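# Set two bladed cores and a long core in mould

## Task

Put each of the two bladed sand cores upright in a separate empty square print of the mould, with its blades pointing down into the round cavity. Then lay the long, round-nosed core in its seat between the two cores already standing there. Release everything at the end.

## Robot and tools

Robot: two yam_ultra arms, left_arm and right_arm, each with six revolute joints and a parallel two-finger gripper. The left_arm base sits at (-0.026, +0.288, 0) m and the right_arm base at (+0.013, -0.248, 0) m in the scene frame. Both are turned slightly about z (quat_wxyz +0.996,0,0,+0.084 and +0.997,0,0,-0.077). Scene frame: origin on the table top midway between the arms, +z up, +x out over the table, +y toward left_arm. The arm names do not match the left or right side of any image.

Cameras: cam_high (504x504), cam_left_wrist (616x616) and cam_right_wrist (616x616). Each wrist camera rides on its gripper mount.

Tool execute_actions, argument "actions": a list holding one action, one wait, or nothing.
- An empty list only reports the current state.
- An action is {"rows": [...], "steps": n}, with n from 1 to 15 (default 15). Each control step lasts 1/30 s and uses one row. If there are fewer rows than steps, the last row repeats.
- A wait is {"steps": n}, n up to 300. It sends nothing new and returns once n steps have passed since the previous result.
- Optional "pictures": false drops the images from the result.
- A refused call moves nothing.

Row layout: one list of 14 numbers, each in [-1, 1], always covering both arms even if only one moves. First left_arm: waist, shoulder, elbow, wrist pitch, wrist yaw, wrist roll, then gripper opening. Then the same seven for right_arm.

Joint numbers are offsets, not poses, on a scaled unit. Each is added to that joint's angle in the most recent result that listed Joint positions. Before any such result, and for later calls within one reply, the base is instead where the robot stands when the action begins. The base is never the previous row. Scale, in radians per 1.0: waist 1.202, shoulder 1.258, elbow 1.238, wrist pitch 2.073, wrist yaw 2.022, wrist roll 2.022.

Joint ranges (rad):
- waist -2.618..3.054
- shoulder 0.000..3.142
- elbow 0.000..3.142
- wrist pitch -1.571..1.571
- wrist yaw -1.571..1.571
- wrist roll -2.094..2.094

A call is refused if it aims a joint more than 0.036 rad beyond its range. The true end may differ from the listed one by up to 0.036 rad either way, and requests past it are clipped to it. "joint sent to its limit" reports such a clip, possibly from an earlier action. Getting no such line does not prove there is room left.

Gripper opening is absolute, not an offset: +1 fully open (pad gap 0.094 m), -1 closed.

Motion limits: each joint's target can lead its measured angle by at most 0.202 rad (waist), 0.258 (shoulder), 0.238 (elbow), 0.573 (wrist pitch) or 0.522 (wrist yaw and roll). If one step's targets would carry a gripper more than 70 mm from where it is, all of that arm's targets are pulled back. Big moves therefore need several actions.

Zero offsets are not a pause. They steer back to the base angles, and an arm can sag a little each time. To hold an arm in place, use the first call of a reply to send the offsets back to the angles you want. Send zeros in later calls, and widen the offset whenever a joint stays short of its aim.

Between calls, the arms keep heading for the last row sent. They stop once nothing moves (including a stall) or a step is HELD. Only a new action makes them travel further or push harder. Fingers already moving finish their motion.

Result lines:
- State line `left_arm: …` | `right_arm: …`: each gripper's end_effector_position (m) and end_effector_quat_wxyz, in the scene frame. The point given lies between the finger pads, about 1 cm short of the fingertips. It can be off, more so at long reach.
- Gripper axes: fingers point along the gripper's +z and close along its y.
- Joint positions / Joint velocities: per arm, the six joints (rad, rad/s), then the pad gap (m, m/s).
- grip_measured: the finger opening on the command scale. Each gripper's reading has its own fixed error of up to about 1 mm. Away from ±1, the fingers go to where grip_measured would equal your command.
- "joint command not followed": the clearance check altered or blocked some joint targets. The rest of the row still ran.
- HELD: marks steps on which all or part of your row was not sent.
- Joint torques: total drive output, with per-unit offset, scale and noise. Friction can fake or hide a load.
- MOTOR HOT: appears from 75 °C. At 90 °C that arm halts for 10 s. At 100 °C its motors and gripper go slack and it falls. These stops show as OVER-TEMPERATURE FAULT lines.

Gripping: to hold a part, keep commanding about 0.03 below grip_measured for a firm grip, or less for a lighter one. Pad force tops out near 50-62 N, lower on some grippers and on parts under about 2 mm thick. First contact can spike the force.

zoom_image: camera (one of the three names) and region [x0, y0, x1, y1] in that camera's pixels, origin at the top-left, at most 504x504. It enlarges part of that camera's latest image.

read_manual: optional section "licences" (the default). Returns only licence text and moves nothing.

finished_scene: scene (the current scene number). Ending a reply without any tool call ends everything.

Avoid:
- knocking or dropping anything off the table, which fails the task;
- letting the arms collide or press hard on each other;
- dropping, slipping, slamming or pushing parts hard;
- jerky, high-effort motion;
- long loaded holds that heat the motors.

Occasional disturbances may tug a held part or shove a loose one. The goal must still hold after you let go.

Each tool is called by a JSON object that holds its "op" and its "data".

## Session

{"op": "execute_actions", "data": {"actions": []}}

Scene clock: 0.00 s of 5400.00 s.
left_arm: end_effector_position=(+0.1982, +0.1103, +0.3042) grip_measured=+1.000 end_effector_quat_wxyz=(+0.444, +0.830, +0.305, +0.145) | right_arm: end_effector_position=(+0.2064, -0.5628, +0.1259) grip_measured=+1.000 end_effector_quat_wxyz=(+0.440, +0.053, +0.861, -0.248)
Joint positions: left_arm=[-0.615  0.95   1.178 -0.878  0.373  1.805  0.094] | right_arm=[-1.155  1.346  0.608  0.091 -0.625 -0.869  0.094]
Joint velocities: left_arm=[ 0.017  0.002  0.002  0.022 -0.007 -0.022  0.   ] | right_arm=[-0.007  0.007 -0.007 -0.051  0.037 -0.037  0.   ]
Joint torques (N m, as the arm reports them, + toward a larger angle): no reading

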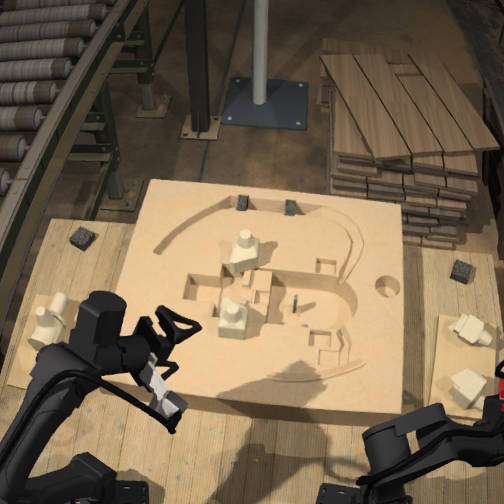

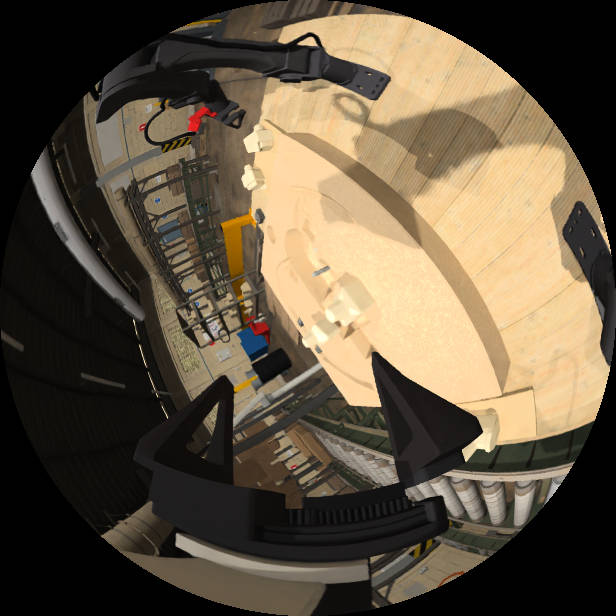

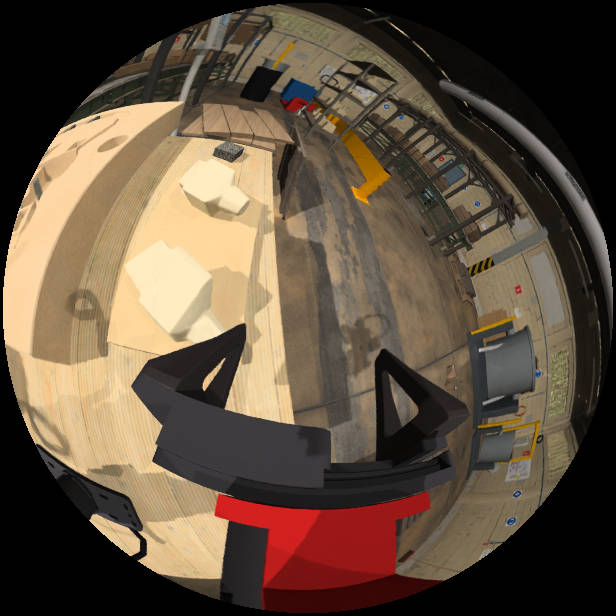

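{"op": "zoom_image", "data": {"camera": "cam_high", "region": [170, 220, 410, 400]}}

{"op": "zoom_image", "data": {"camera": "cam_high", "region": [404, 300, 504, 430]}}

{"op": "zoom_image", "data": {"camera": "cam_high", "region": [0, 270, 110, 400]}}

{"op": "zoom_image", "data": {"camera": "cam_right_wrist", "region": [90, 130, 310, 370]}}

Region (170, 220, 410, 400) of cam_high's 504x504 image, scaled by 2.100, with more detail than that image has; it fills the top 378 rows of this view, and the rest is white.

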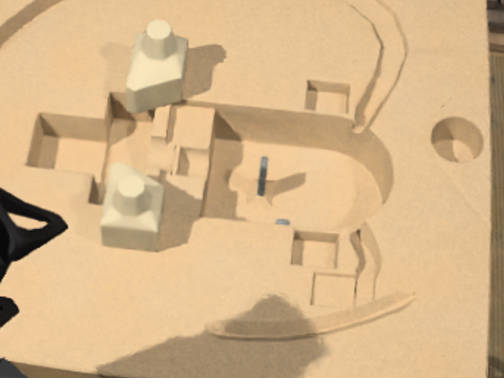

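Region (404, 300, 504, 430) of cam_high's 504x504 image, scaled by 3.877, with more detail than that image has; it fills the left 388 columns of this view, and the rest is white.

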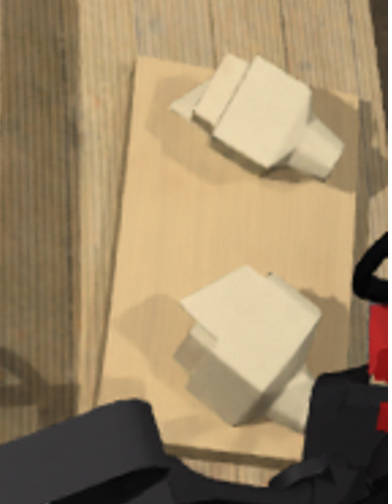

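Region (0, 270, 110, 400) of cam_high's 504x504 image, scaled by 3.877, with more detail than that image has; it fills the left 426 columns of this view, and the rest is white.

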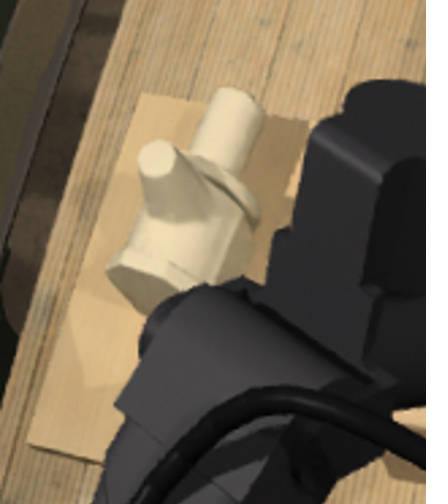

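Region (90, 130, 310, 370) of cam_right_wrist's 616x616 image, scaled by 2.100, with more detail than that image has; it fills the left 462 columns of this view, and the rest is white.

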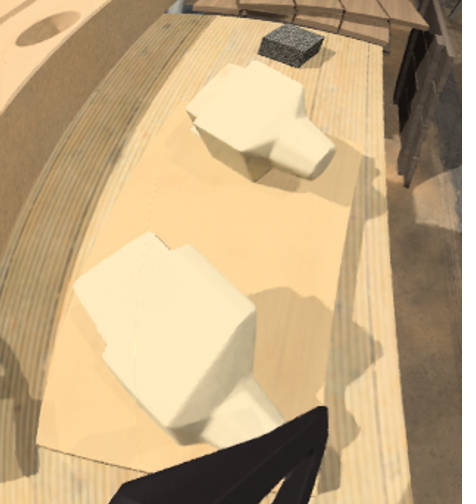

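{"op": "execute_actions", "data": {"actions": [{"rows":[[0.1,0.05,0.05,-0.04,-0.03,-0.12,1,0,0,0.15,-0.05,0.04,0.06,1],[0.2,0.1,0.1,-0.08,-0.05,-0.24,1,0,0,0.3,-0.1,0.08,0.12,1],[0.3,0.15,0.15,-0.12,-0.08,-0.36,1,0,0,0.4,-0.2,0.12,0.18,1],[0.4,0.2,0.2,-0.16,-0.1,-0.48,1,0,0,0.5,-0.3,0.16,0.24,1],[0.4,0.2,0.2,-0.16,-0.1,-0.48,1,0,0,0.5,-0.3,0.16,0.24,1],[0.4,0.2,0.2,-0.16,-0.1,-0.48,1,0,0,0.5,-0.3,0.16,0.24,1],[0.5,0.3,0.25,-0.2,-0.13,-0.6,1,0.1,0.05,0.6,-0.4,0.2,0.3,1],[0.6,0.4,0.28,-0.25,-0.16,-0.75,1,0.2,0.1,0.7,-0.5,0.25,0.35,1],[0.786,0.53,0.309,-0.307,-0.184,-0.893,1,0.478,0.215,0.77,-0.775,0.309,0.43,1]]}], "pictures": false}}

{"op": "execute_actions", "data": {"actions": [{"steps":45}]}}

Scene clock: 36.47 s of 5400.00 s.
left_arm: end_effector_position=(+0.2657, +0.4058, +0.1706) grip_measured=+1.000 end_effector_quat_wxyz=(+0.069, +0.070, +0.995, -0.001) | right_arm: end_effector_position=(+0.2966, -0.5355, +0.2108) grip_measured=+1.000 end_effector_quat_wxyz=(+0.254, +0.320, +0.909, -0.082)
Joint positions: left_arm=[ 0.247  1.628  1.526 -1.348  0.066  0.552  0.094] | right_arm=[-0.683  1.604  1.53  -0.963 -0.096 -0.134  0.094]
Joint velocities: left_arm=[ 1.634  0.823 -0.002 -0.769 -0.608 -2.85   0.   ] | right_arm=[ 1.267  0.164 -0.002 -2.103  0.271  0.52   0.   ]
Joint torques (N m, as the arm reports them, + toward a larger angle): left_arm=[ -1.52 -11.56   9.11   0.3    0.32   0.1 ] | right_arm=[-1.64 -6.58  8.31  0.92  0.19  0.09]
Steps of this call (steps 1 to 90: nothing new was sent; then 32.97 s passed at rest; steps 91 to 105: all 15 steps of this action). Readings (joint positions):
91: left_arm=[-0.597 0.956 1.185 -0.890 0.374 1.770] | right_arm=[-1.155 1.347 0.629 0.059 -0.614 -0.853]
92: left_arm=[-0.545 0.977 1.209 -0.923 0.368 1.694] | right_arm=[-1.155 1.354 0.677 0.003 -0.588 -0.816]
94: left_arm=[-0.404 1.071 1.308 -1.009 0.315 1.500] | right_arm=[-1.155 1.361 0.820 -0.148 -0.502 -0.693]
98: left_arm=[-0.130 1.259 1.442 -1.119 0.211 1.127] | right_arm=[-1.101 1.381 1.151 -0.452 -0.322 -0.459]
105: the state above

Scene clock: 37.97 s of 5400.00 s.
left_arm: end_effector_position=(+0.2145, +0.4235, +0.1681) grip_measured=+1.000 end_effector_quat_wxyz=(-0.017, -0.250, +0.968, -0.007) | right_arm: end_effector_position=(+0.2202, -0.4299, +0.1719) grip_measured=+1.000 end_effector_quat_wxyz=(-0.011, +0.353, +0.936, +0.007)
Joint positions: left_arm=[ 0.341  1.63   1.526 -1.503  0.005  0.004  0.094] | right_arm=[-0.574  1.619  1.53  -1.506 -0.005 -0.008  0.094]
Joint velocities: left_arm=[-0.007 -0.002  0.007 -0.037  0.037 -0.037  0.   ] | right_arm=[ 0.012  0.002 -0.012 -0.022 -0.051 -0.022  0.   ]
Joint torques (N m, as the arm reports them, + toward a larger angle): left_arm=[-0.93 -7.32  8.83  0.37 -0.01 -0.07] | right_arm=[-0.61 -5.7   8.03  0.18  0.07  0.1 ]
Steps of this call (steps 1 to 45: the robot went on to your last target). Readings (joint positions):
1: left_arm=[0.295 1.650 1.526 -1.373 0.046 0.451] | right_arm=[-0.643 1.610 1.530 -1.039 -0.087 -0.116]
2: left_arm=[0.328 1.658 1.526 -1.394 0.028 0.361] | right_arm=[-0.611 1.615 1.530 -1.121 -0.076 -0.097]
4: left_arm=[0.348 1.652 1.526 -1.431 0.006 0.230] | right_arm=[-0.577 1.619 1.530 -1.268 -0.058 -0.066]
8: left_arm=[0.341 1.632 1.526 -1.478 0.005 0.096] | right_arm=[-0.574 1.619 1.530 -1.423 -0.028 -0.032]
45: the state above
All arms were judged still, so your last target was given up. Only a new action makes them travel on or press farther. Fingers that are still opening or closing keep moving.

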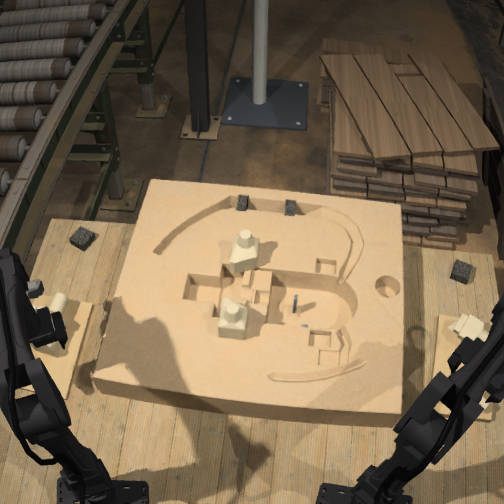

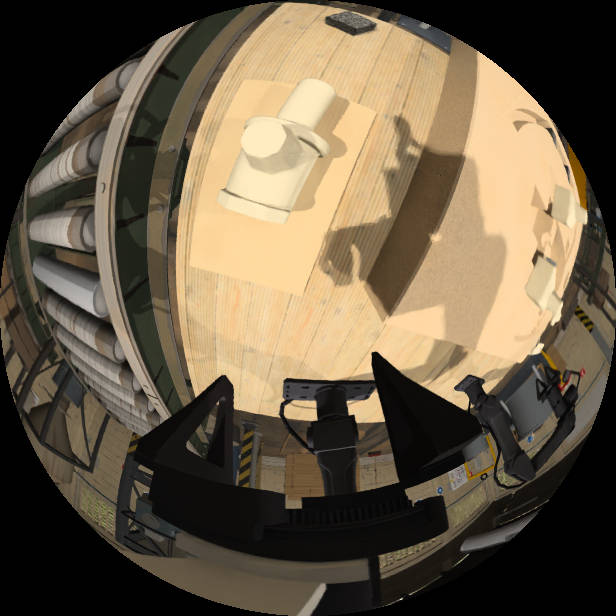

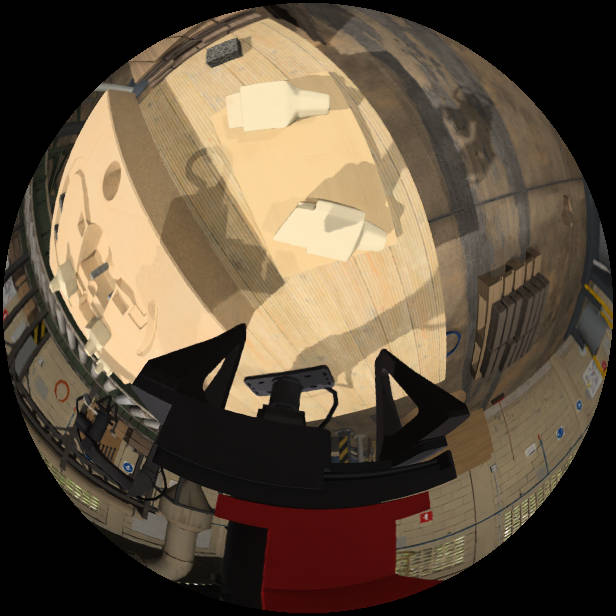

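{"op": "zoom_image", "data": {"camera": "cam_right_wrist", "region": [200, 60, 420, 280]}}

{"op": "zoom_image", "data": {"camera": "cam_high", "region": [270, 245, 390, 375]}}

{"op": "zoom_image", "data": {"camera": "cam_high", "region": [170, 220, 300, 350]}}

{"op": "zoom_image", "data": {"camera": "cam_left_wrist", "region": [180, 60, 380, 260]}}

Region (200, 60, 420, 280) of cam_right_wrist's 616x616 image, scaled by 2.291, with more detail than that image has.

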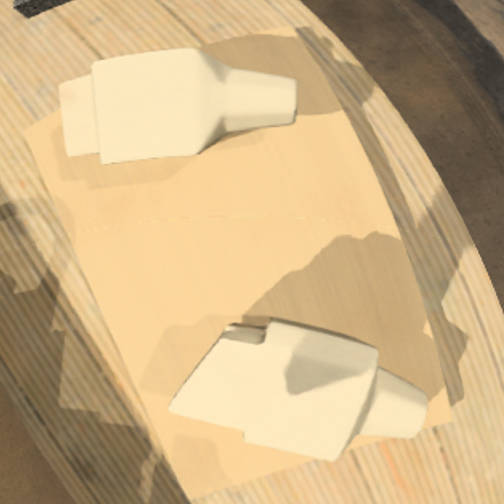

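Region (270, 245, 390, 375) of cam_high's 504x504 image, scaled by 3.877, with more detail than that image has; it fills the left 465 columns of this view, and the rest is white.

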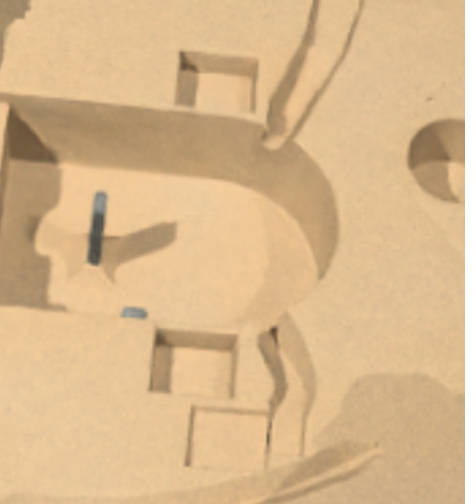

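Region (170, 220, 300, 350) of cam_high's 504x504 image, scaled by 3.877, with more detail than that image has.

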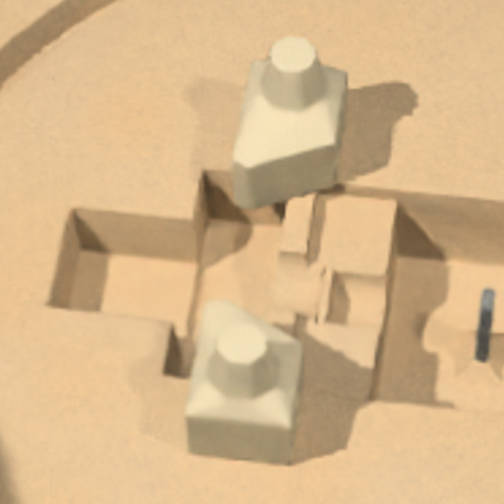

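Region (180, 60, 380, 260) of cam_left_wrist's 616x616 image, scaled by 2.520, with more detail than that image has.

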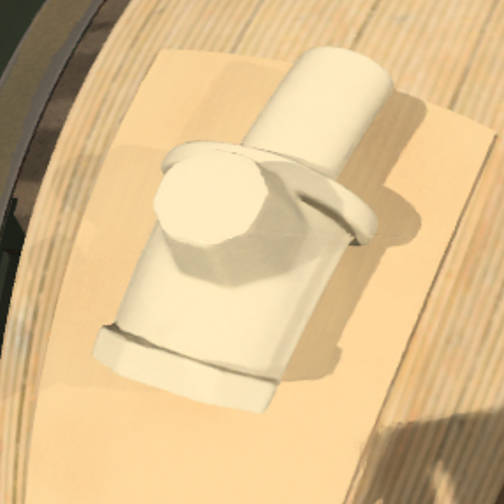

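{"op": "execute_actions", "data": {"actions": [{"rows":[[0.004,0.04,0.06,0,0,0,1,0.014,0.04,0.05,0,0,0.08,1],[0.008,0.08,0.12,0,0,0,1,0.028,0.09,0.1,0,0,0.16,1],[0.012,0.12,0.18,0,0,0,1,0.042,0.13,0.15,0,0,0.24,1],[0.016,0.16,0.24,-0.01,0,0,1,0.056,0.18,0.2,0,0,0.32,1],[0.02,0.2,0.3,-0.01,0,0,1,0.07,0.22,0.25,0,0,0.4,1],[0.024,0.24,0.36,-0.02,0,0,1,0.084,0.27,0.3,0,0,0.48,1],[0.028,0.28,0.42,-0.02,0,0,1,0.1,0.31,0.35,0,0,0.56,1],[0.032,0.32,0.48,-0.03,0,0,1,0.11,0.35,0.4,0,0,0.64,1],[0.036,0.37,0.53,-0.03,0,0,1,0.125,0.4,0.45,0,0,0.72,1],[0.04,0.413,0.579,-0.03,0,0,1,0.14,0.44,0.5,0,0,0.795,1]]}], "pictures": false}}

{"op": "execute_actions", "data": {"actions": [{"steps":25}]}}

Scene clock: 109.37 s of 5400.00 s.
left_arm: end_effector_position=(+0.3389, +0.5132, +0.1617) grip_measured=+1.000 end_effector_quat_wxyz=(+0.040, -0.270, +0.962, +0.009) | right_arm: end_effector_position=(+0.3754, -0.4696, +0.1215) grip_measured=+1.000 end_effector_quat_wxyz=(-0.001, +0.797, +0.604, +0.004)
Joint positions: left_arm=[ 0.382  2.159  2.205 -1.533  0.005  0.004  0.094] | right_arm=[-0.401  2.2    2.11  -1.481 -0.009  1.289  0.094]
Joint velocities: left_arm=[ 0.012  0.212 -0.007 -0.139  0.037 -0.051  0.   ] | right_arm=[ 0.032  0.173  0.012 -0.066 -0.066  2.044  0.   ]
Joint torques (N m, as the arm reports them, + toward a larger angle): left_arm=[  0.7  -12.55   9.22   0.63   0.03   0.  ] | right_arm=[ -0.62 -12.89   8.45   0.14   0.08   0.06]
Steps of this call (steps 1 to 90: nothing new was sent; then 67.90 s passed at rest; steps 91 to 105: all 15 steps of this action). Readings (joint positions):
91: left_arm=[0.341 1.636 1.534 -1.509 0.005 0.004] | right_arm=[-0.573 1.623 1.536 -1.511 -0.005 0.016]
92: left_arm=[0.341 1.655 1.563 -1.522 0.005 0.004] | right_arm=[-0.570 1.641 1.560 -1.524 -0.005 0.067]
94: left_arm=[0.341 1.730 1.679 -1.540 0.005 0.004] | right_arm=[-0.550 1.716 1.660 -1.542 -0.004 0.232]
98: left_arm=[0.356 1.935 1.980 -1.541 0.005 0.004] | right_arm=[-0.483 1.942 1.915 -1.524 -0.003 0.627]
105: the state above

Scene clock: 110.20 s of 5400.00 s.
left_arm: end_effector_position=(+0.3357, +0.5114, +0.1610) grip_measured=+1.000 end_effector_quat_wxyz=(+0.032, -0.270, +0.962, +0.006) | right_arm: end_effector_position=(+0.3754, -0.4698, +0.1265) grip_measured=+1.000 end_effector_quat_wxyz=(+0.001, +0.879, +0.477, +0.006)
Joint positions: left_arm=[ 0.382  2.165  2.212 -1.554  0.005  0.004  0.094] | right_arm=[-0.401  2.196  2.124 -1.492 -0.009  1.59   0.094]
Joint velocities: left_arm=[-0.012 -0.002 -0.002  0.037  0.007  0.007  0.   ] | right_arm=[-0.007 -0.007 -0.007  0.066 -0.022 -0.022  0.   ]
Joint torques (N m, as the arm reports them, + toward a larger angle): left_arm=[  0.77 -11.91   8.52   0.6    0.03   0.01] | right_arm=[ -0.43 -11.86   7.64   0.17   0.04   0.1 ]
Steps of this call (steps 1 to 25: the robot went on to your last target). Readings (joint positions):
1: left_arm=[0.382 2.164 2.205 -1.537 0.005 0.004] | right_arm=[-0.401 2.203 2.110 -1.483 -0.009 1.350]
2: left_arm=[0.382 2.165 2.205 -1.540 0.005 0.004] | right_arm=[-0.401 2.203 2.110 -1.485 -0.009 1.398]
4: left_arm=[0.382 2.165 2.208 -1.547 0.005 0.004] | right_arm=[-0.401 2.201 2.118 -1.490 -0.009 1.468]
8: left_arm=[0.382 2.165 2.212 -1.551 0.005 0.004] | right_arm=[-0.401 2.196 2.124 -1.491 -0.009 1.541]
25: the state above

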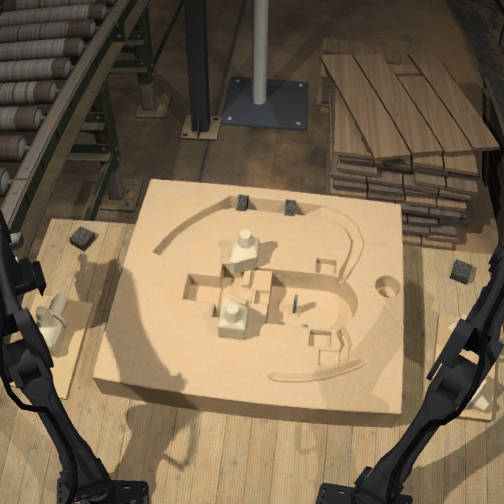

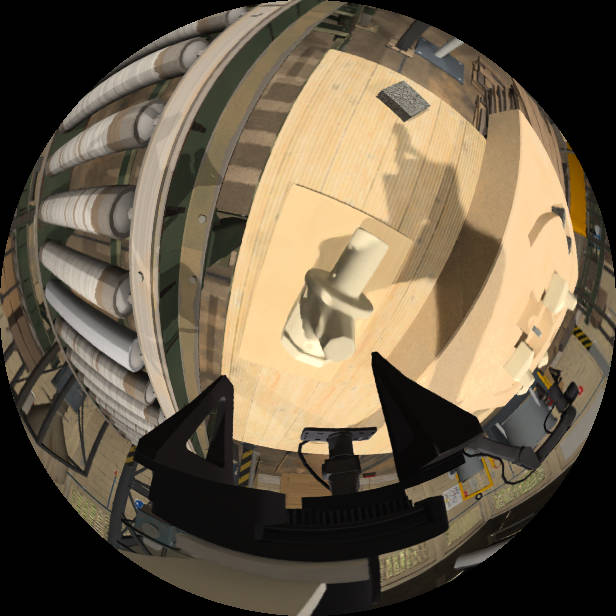

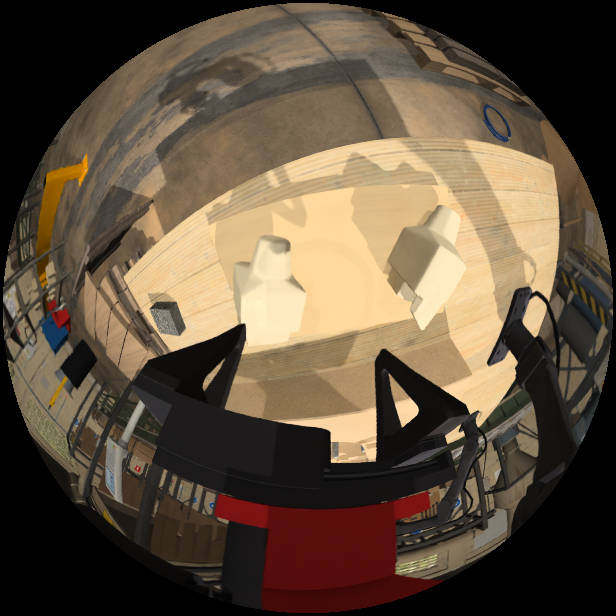

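{"op": "zoom_image", "data": {"camera": "cam_right_wrist", "region": [200, 180, 500, 380]}}

{"op": "zoom_image", "data": {"camera": "cam_high", "region": [0, 230, 120, 380]}}

Region (200, 180, 500, 380) of cam_right_wrist's 616x616 image, scaled by 1.680, with more detail than that image has.

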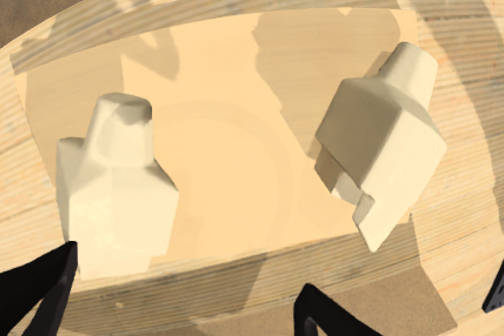

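Region (0, 230, 120, 380) of cam_high's 504x504 image, scaled by 3.360, with more detail than that image has; it fills the left 403 columns of this view, and the rest is white.

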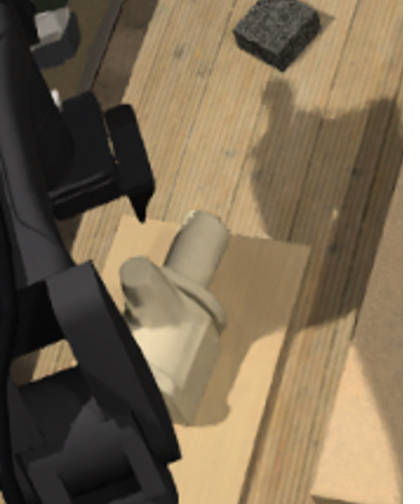

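{"op": "execute_actions", "data": {"actions": [{"rows":[[-0.02,-0.06,-0.05,0.04,-0.02,-0.03,1,-0.01,0,0.03,0,-0.01,-0.01,1],[-0.04,-0.12,-0.1,0.08,-0.04,-0.06,1,-0.02,0.01,0.06,0,-0.03,-0.02,1],[-0.06,-0.17,-0.16,0.11,-0.06,-0.1,1,-0.03,0.02,0.09,0,-0.04,-0.03,1],[-0.08,-0.22,-0.22,0.14,-0.08,-0.13,1,-0.04,0.04,0.12,0,-0.06,-0.04,1],[-0.1,-0.27,-0.28,0.17,-0.1,-0.16,1,-0.05,0.06,0.14,0,-0.07,-0.05,1],[-0.12,-0.31,-0.35,0.2,-0.11,-0.2,1,-0.06,0.08,0.16,0,-0.09,-0.06,1],[-0.14,-0.35,-0.42,0.24,-0.13,-0.23,1,-0.07,0.1,0.18,0,-0.1,-0.06,1],[-0.155,-0.38,-0.49,0.27,-0.14,-0.26,1,-0.08,0.11,0.19,0,-0.11,-0.06,1],[-0.165,-0.4,-0.56,0.3,-0.15,-0.28,1,-0.09,0.125,0.19,0,-0.12,-0.06,1],[-0.171,-0.409,-0.624,0.325,-0.16,-0.3,1,-0.1,0.136,0.19,0,-0.127,-0.063,1]]}], "pictures": false}}

{"op": "execute_actions", "data": {"actions": [{"steps":20}]}}

Scene clock: 160.90 s of 5400.00 s.
left_arm: end_effector_position=(+0.3230, +0.4631, +0.1754) grip_measured=+1.000 end_effector_quat_wxyz=(+0.215, -0.433, +0.868, +0.111) | right_arm: end_effector_position=(+0.4048, -0.5122, +0.1141) grip_measured=+1.000 end_effector_quat_wxyz=(-0.015, +0.875, +0.469, +0.118)
Joint positions: left_arm=[ 0.17   1.642  1.462 -0.977 -0.269 -0.529  0.094] | right_arm=[-0.528  2.367  2.343 -1.482 -0.23   1.482  0.094]
Joint velocities: left_arm=[ 0.007  0.266 -0.305  0.476 -0.227 -0.505  0.   ] | right_arm=[-0.042  0.237  0.007  0.037 -0.183 -0.095  0.   ]
Joint torques (N m, as the arm reports them, + toward a larger angle): left_arm=[ 0.7  -7.74  6.72  1.8  -0.27 -0.05] | right_arm=[  0.67 -12.32   7.09   0.34  -0.3   -0.12]
Steps of this call (steps 1 to 30: the robot went on to your last target; steps 31 to 90: nothing new was sent; then 47.20 s passed at rest; steps 91 to 105: all 15 steps of this action). Readings (joint positions):
91: left_arm=[0.381 2.157 2.201 -1.542 -0.000 -0.004] | right_arm=[-0.401 2.196 2.126 -1.492 -0.012 1.589]
92: left_arm=[0.377 2.133 2.166 -1.510 -0.013 -0.024] | right_arm=[-0.403 2.199 2.135 -1.495 -0.021 1.584]
94: left_arm=[0.353 2.043 2.048 -1.428 -0.058 -0.092] | right_arm=[-0.412 2.216 2.186 -1.500 -0.053 1.565]
98: left_arm=[0.244 1.780 1.763 -1.229 -0.163 -0.289] | right_arm=[-0.459 2.274 2.313 -1.492 -0.141 1.516]
105: the state above

Scene clock: 161.57 s of 5400.00 s.
left_arm: end_effector_position=(+0.3361, +0.4737, +0.1745) grip_measured=+1.000 end_effector_quat_wxyz=(+0.246, -0.465, +0.843, +0.116) | right_arm: end_effector_position=(+0.4082, -0.5077, +0.1106) grip_measured=+1.000 end_effector_quat_wxyz=(-0.025, +0.871, +0.473, +0.130)
Joint positions: left_arm=[ 0.17   1.658  1.447 -0.892 -0.302 -0.596  0.094] | right_arm=[-0.527  2.378  2.343 -1.482 -0.261  1.472  0.094]
Joint velocities: left_arm=[-0.002 -0.007 -0.012  0.037 -0.022 -0.051  0.   ] | right_arm=[-0.007 -0.007 -0.002  0.066 -0.051 -0.007  0.   ]
Joint torques (N m, as the arm reports them, + toward a larger angle): left_arm=[ 0.64 -7.95  6.4   1.72 -0.3  -0.09] | right_arm=[  0.43 -12.1    7.12   0.3   -0.23  -0.11]
Steps of this call (steps 1 to 20: the robot went on to your last target). Readings (joint positions):
1: left_arm=[0.170 1.650 1.454 -0.963 -0.275 -0.543] | right_arm=[-0.528 2.374 2.343 -1.482 -0.235 1.480]
2: left_arm=[0.170 1.655 1.449 -0.951 -0.280 -0.554] | right_arm=[-0.527 2.377 2.343 -1.482 -0.241 1.478]
4: left_arm=[0.170 1.658 1.447 -0.933 -0.287 -0.569] | right_arm=[-0.527 2.378 2.343 -1.482 -0.249 1.476]
8: left_arm=[0.170 1.658 1.447 -0.906 -0.296 -0.585] | right_arm=[-0.527 2.378 2.343 -1.482 -0.256 1.473]
20: the state above

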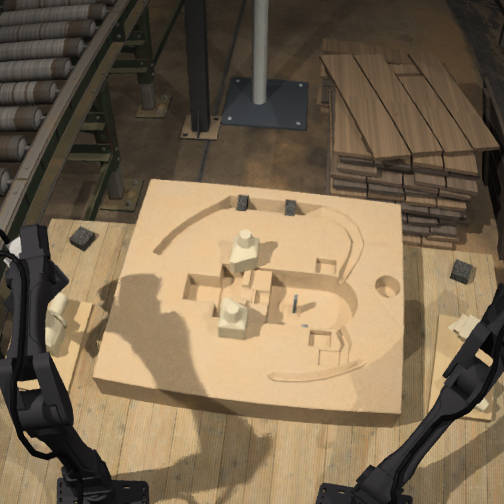

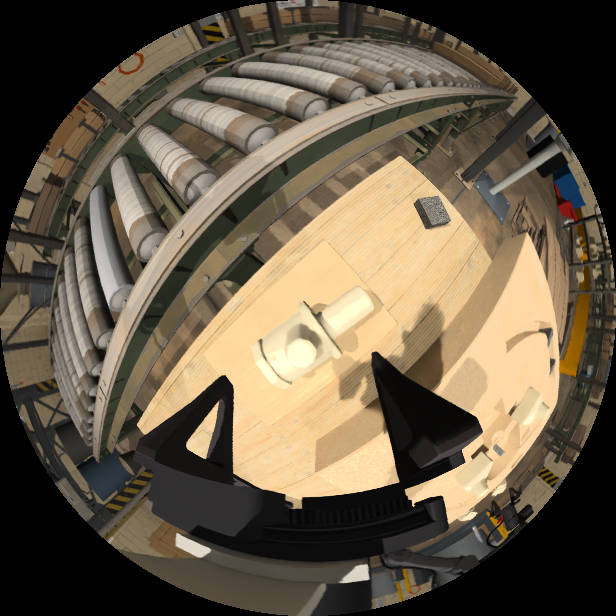

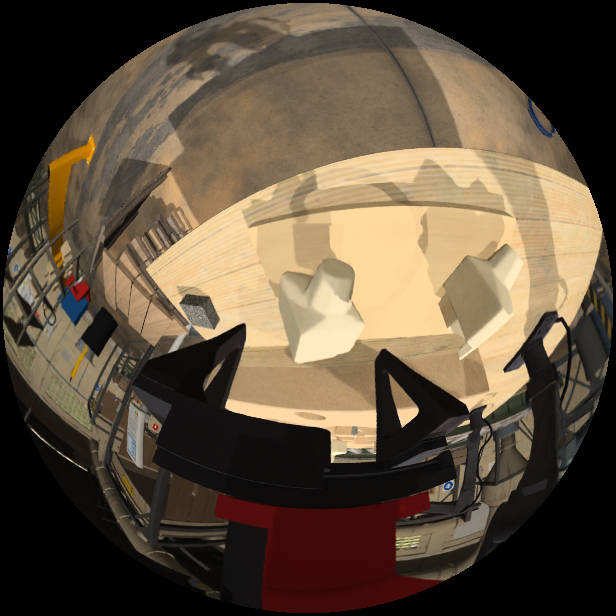

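{"op": "zoom_image", "data": {"camera": "cam_right_wrist", "region": [230, 230, 410, 400]}}

{"op": "execute_actions", "data": {"actions": [{"rows":[[0,0.005,-0.03,0.015,0,0,1,0,0,0.01,0,0,0,1],[0,0.01,-0.06,0.03,0,0,1,0,0,0.01,0,0,0,1],[0,0.015,-0.09,0.05,0,0,1,0,0,0.01,0,0,0,1],[0.005,0.021,-0.128,0.07,0,0,1,0,0,0.01,0,0,0,1]]}]}}

{"op": "zoom_image", "data": {"camera": "cam_high", "region": [424, 290, 504, 370]}}

Region (230, 230, 410, 400) of cam_right_wrist's 616x616 image, scaled by 2.800, with more detail than that image has.

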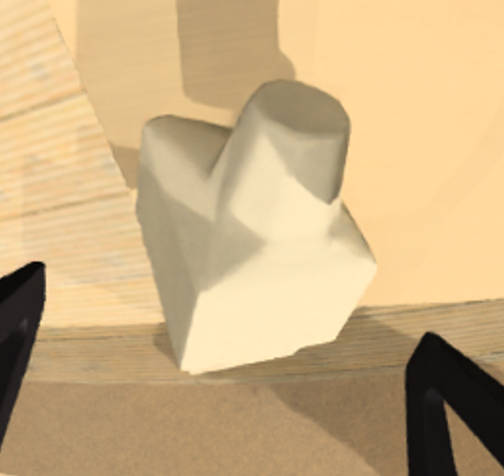

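Scene clock: 169.80 s of 5400.00 s.
left_arm: end_effector_position=(+0.3285, +0.4708, +0.1199) grip_measured=+1.000 end_effector_quat_wxyz=(+0.216, -0.464, +0.851, +0.120) | right_arm: end_effector_position=(+0.4083, -0.5077, +0.1106) grip_measured=+1.000 end_effector_quat_wxyz=(-0.025, +0.871, +0.473, +0.131)
Joint positions: left_arm=[ 0.17   1.692  1.294 -0.769 -0.3   -0.597  0.094] | right_arm=[-0.527  2.378  2.343 -1.482 -0.261  1.472  0.094]
Joint velocities: left_arm=[ 0.002 -0.002  0.012  0.081  0.007 -0.022  0.   ] | right_arm=[ 0.002  0.027 -0.007  0.022 -0.007  0.007  0.   ]
Joint torques (N m, as the arm reports them, + toward a larger angle): left_arm=[ 0.57 -8.06  6.41  1.64 -0.15  0.  ] | right_arm=[ -0.05 -11.47   6.88   0.4   -0.16   0.  ]
Steps of this call (steps 1 to 15: the robot went on to your last target; steps 16 to 90: nothing new was sent; then 4.73 s passed at rest; steps 91 to 105: all 15 steps of this action). Readings (joint positions):
91: left_arm=[0.170 1.658 1.445 -0.887 -0.302 -0.597] | right_arm=[-0.527 2.378 2.343 -1.482 -0.261 1.472]
92: left_arm=[0.170 1.658 1.435 -0.875 -0.302 -0.597] | right_arm=[-0.527 2.378 2.343 -1.482 -0.261 1.472]
94: left_arm=[0.170 1.658 1.389 -0.827 -0.302 -0.597] | right_arm=[-0.527 2.378 2.343 -1.482 -0.261 1.472]
98: left_arm=[0.170 1.682 1.304 -0.794 -0.301 -0.597] | right_arm=[-0.527 2.378 2.343 -1.482 -0.261 1.472]
105: the state above

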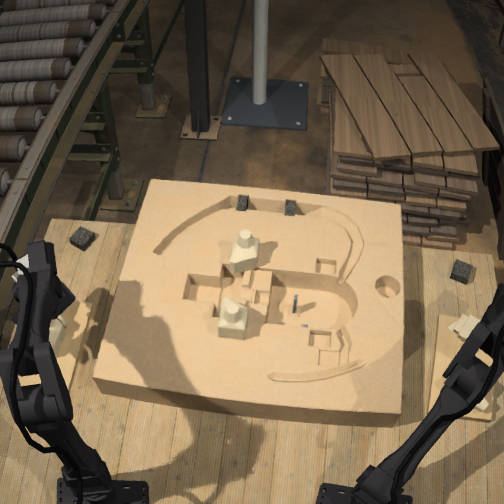

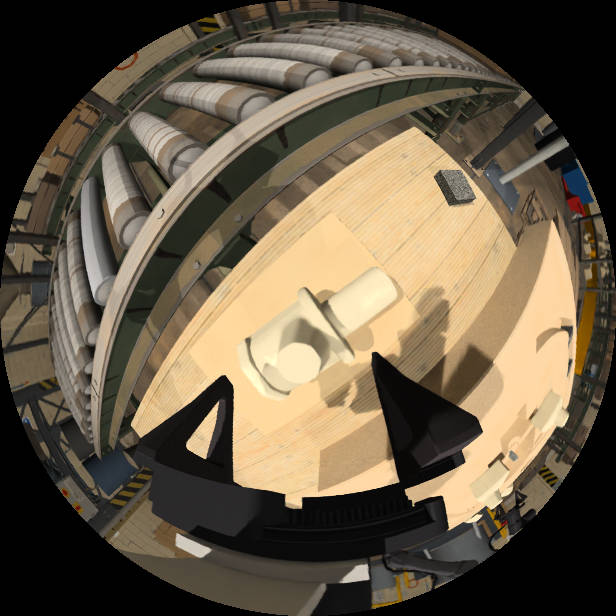

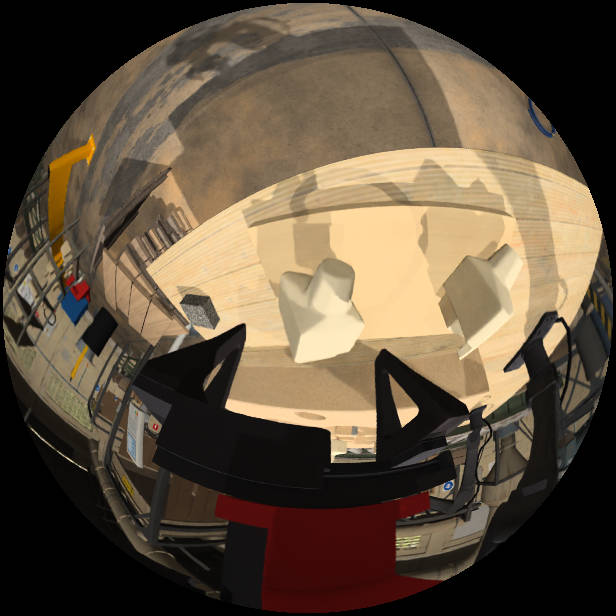

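Region (424, 290, 504, 370) of cam_high's 504x504 image, scaled by 6.300, with more detail than that image has.

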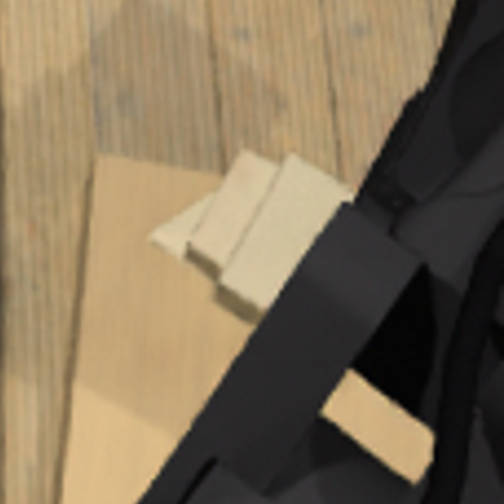

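{"op": "execute_actions", "data": {"actions": [{"rows":[[0,0.004,-0.02,0.02,0,0,0.7,0,-0.08,0,0,0.02,-0.07,1],[0,0.008,-0.04,0.04,0,0,0.5,0,-0.16,-0.03,0,0.04,-0.14,1],[0,0.011,-0.06,0.06,0,0,0.3,0,-0.24,-0.06,0,0.06,-0.21,1],[0,0.014,-0.076,0.073,0,0,0.1,0,-0.32,-0.1,0,0.08,-0.28,1],[0,0.014,-0.076,0.073,0,0,0.1,0,-0.38,-0.14,0,0.1,-0.35,1],[0,0.014,-0.076,0.073,0,0,0.1,0.05,-0.42,-0.18,0,0.12,-0.42,1],[0,0.014,-0.076,0.073,0,0,0.1,0.13,-0.42,-0.22,0,0.129,-0.5,1],[0,0.014,-0.076,0.073,0,0,0.1,0.22,-0.42,-0.26,0,0.129,-0.57,1],[0,0.014,-0.076,0.073,0,0,0.1,0.31,-0.42,-0.29,0,0.129,-0.65,1],[0,0.014,-0.076,0.073,0,0,0.1,0.4,-0.42,-0.317,0,0.129,-0.728,1],[0,0.014,-0.076,0.073,0,0,0.1,0.5,-0.42,-0.317,0,0.129,-0.728,1],[0,0.014,-0.076,0.073,0,0,0.1,0.6,-0.42,-0.317,0,0.129,-0.728,1],[0,0.014,-0.076,0.073,0,0,0.1,0.7,-0.42,-0.317,0,0.129,-0.728,1],[0,0.014,-0.076,0.073,0,0,0.1,0.77,-0.42,-0.317,0,0.129,-0.728,1]]}], "pictures": false}}

{"op": "execute_actions", "data": {"actions": [{"steps":25}]}}

{"op": "zoom_image", "data": {"camera": "cam_right_wrist", "region": [130, 60, 470, 360]}}

Scene clock: 195.40 s of 5400.00 s.
left_arm: end_effector_position=(+0.3349, +0.4730, +0.0989) grip_measured=+0.102 end_effector_quat_wxyz=(+0.232, -0.464, +0.847, +0.117) | right_arm: end_effector_position=(+0.3911, -0.3282, +0.2318) grip_measured=+1.000 end_effector_quat_wxyz=(+0.130, +0.303, +0.944, +0.026)
Joint positions: left_arm=[ 0.17   1.708  1.213 -0.637 -0.3   -0.597  0.052] | right_arm=[-0.071  1.835  1.995 -1.466 -0.03   0.398  0.094]
Joint velocities: left_arm=[ 0.012  0.007 -0.002  0.066 -0.007 -0.007  0.   ] | right_arm=[ 1.985 -0.007 -0.164  0.11   0.11  -2.498  0.   ]
Joint torques (N m, as the arm reports them, + toward a larger angle): left_arm=[ 0.08 -7.4   5.82  1.66 -0.14  0.  ] | right_arm=[-0.01 -6.51  3.85  0.6   0.05 -0.05]
Steps of this call (steps 1 to 30: the robot went on to your last target; steps 31 to 90: nothing new was sent; then 22.10 s passed at rest; steps 91 to 105: all 15 steps of this action). Readings (joint positions):
91: left_arm=[0.170 1.692 1.294 -0.756 -0.300 -0.597] | right_arm=[-0.527 2.372 2.341 -1.481 -0.256 1.452]
92: left_arm=[0.170 1.692 1.289 -0.745 -0.300 -0.597] | right_arm=[-0.527 2.354 2.327 -1.476 -0.246 1.411]
94: left_arm=[0.170 1.692 1.262 -0.701 -0.300 -0.597] | right_arm=[-0.527 2.287 2.279 -1.472 -0.216 1.304]
98: left_arm=[0.170 1.703 1.217 -0.663 -0.300 -0.597] | right_arm=[-0.490 2.064 2.141 -1.466 -0.115 1.011]
105: the state above

Scene clock: 196.23 s of 5400.00 s.
left_arm: end_effector_position=(+0.3367, +0.4736, +0.0998) grip_measured=+0.102 end_effector_quat_wxyz=(+0.236, -0.465, +0.845, +0.116) | right_arm: end_effector_position=(+0.3829, -0.1520, +0.2108) grip_measured=+1.000 end_effector_quat_wxyz=(+0.096, -0.119, +0.988, +0.016)
Joint positions: left_arm=[ 0.17   1.708  1.213 -0.628 -0.3   -0.597  0.052] | right_arm=[ 0.403  1.861  1.957 -1.471 -0.006  0.01   0.094]
Joint velocities: left_arm=[ 0.012  0.002 -0.012 -0.022 -0.007 -0.007  0.001] | right_arm=[ 0.012 -0.007 -0.007  0.051 -0.007  0.037  0.   ]
Joint torques (N m, as the arm reports them, + toward a larger angle): left_arm=[ 0.02 -7.47  5.73  1.69 -0.14  0.  ] | right_arm=[-0.38 -8.55  5.74  0.59  0.06 -0.1 ]
Steps of this call (steps 1 to 25: the robot went on to your last target). Readings (joint positions):
1: left_arm=[0.170 1.708 1.213 -0.635 -0.300 -0.597] | right_arm=[-0.000 1.837 1.986 -1.462 -0.026 0.324]
2: left_arm=[0.170 1.708 1.213 -0.633 -0.300 -0.597] | right_arm=[0.071 1.841 1.978 -1.461 -0.022 0.263]
4: left_arm=[0.170 1.708 1.213 -0.632 -0.300 -0.597] | right_arm=[0.211 1.851 1.966 -1.461 -0.017 0.175]
8: left_arm=[0.170 1.708 1.213 -0.630 -0.300 -0.597] | right_arm=[0.423 1.861 1.957 -1.461 -0.023 0.074]
25: the state above

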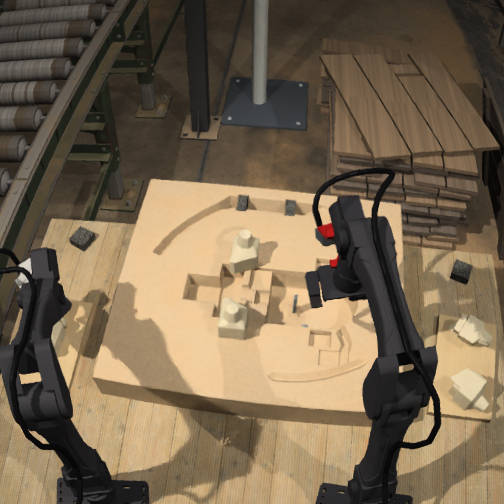

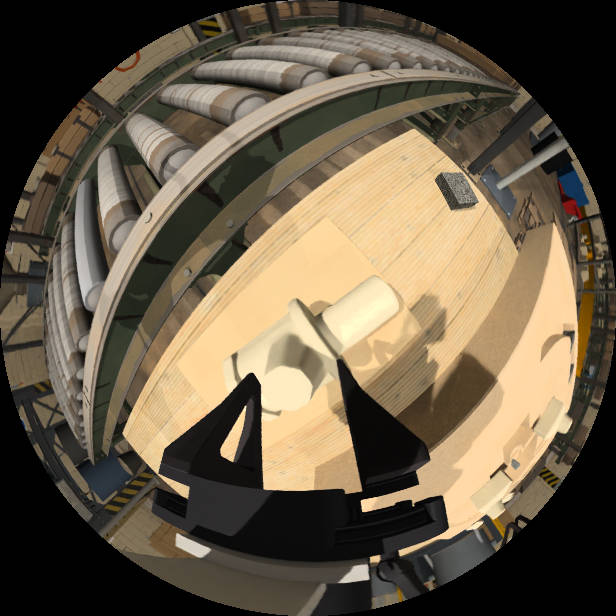

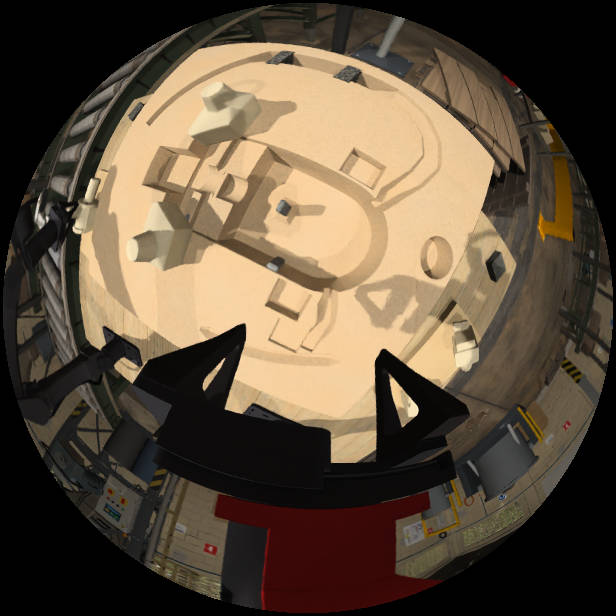

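Region (130, 60, 470, 360) of cam_right_wrist's 616x616 image, scaled by 1.482, with more detail than that image has; it fills the top 445 rows of this view, and the rest is white.

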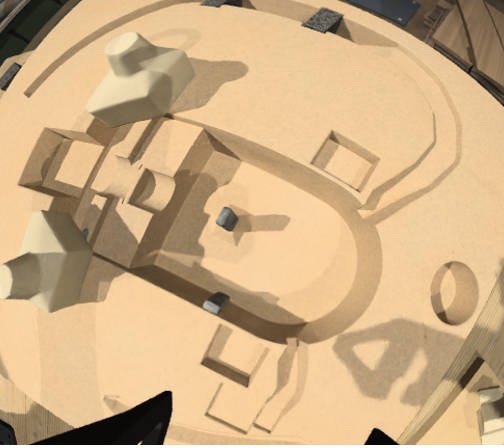

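{"op": "zoom_image", "data": {"camera": "cam_right_wrist", "region": [230, 220, 370, 360]}}

{"op": "zoom_image", "data": {"camera": "cam_right_wrist", "region": [280, 120, 420, 260]}}

{"op": "zoom_image", "data": {"camera": "cam_right_wrist", "region": [110, 70, 300, 280]}}

{"op": "zoom_image", "data": {"camera": "cam_high", "region": [434, 300, 504, 420]}}

Region (230, 220, 370, 360) of cam_right_wrist's 616x616 image, scaled by 3.600, with more detail than that image has.

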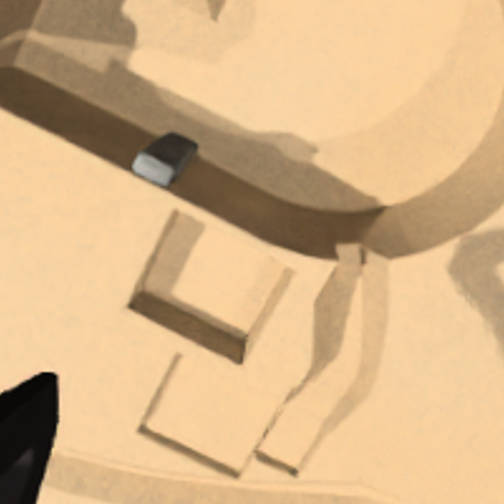

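Region (280, 120, 420, 260) of cam_right_wrist's 616x616 image, scaled by 3.600, with more detail than that image has.

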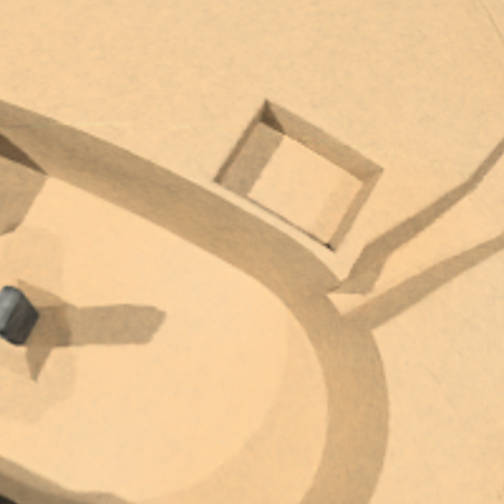

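Region (110, 70, 300, 280) of cam_right_wrist's 616x616 image, scaled by 2.400, with more detail than that image has; it fills the left 456 columns of this view, and the rest is white.

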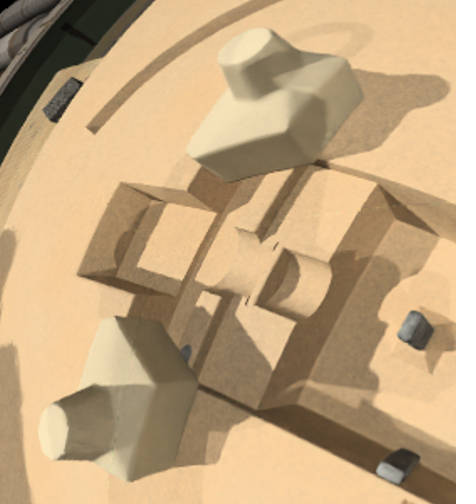

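Region (434, 300, 504, 420) of cam_high's 504x504 image, scaled by 4.200, with more detail than that image has; it fills the left 294 columns of this view, and the rest is white.

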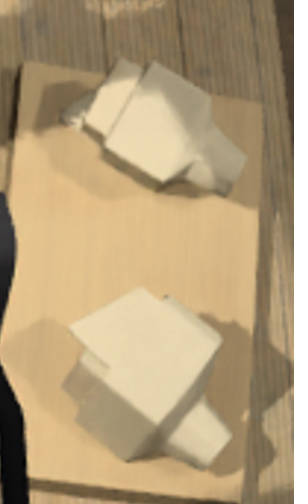

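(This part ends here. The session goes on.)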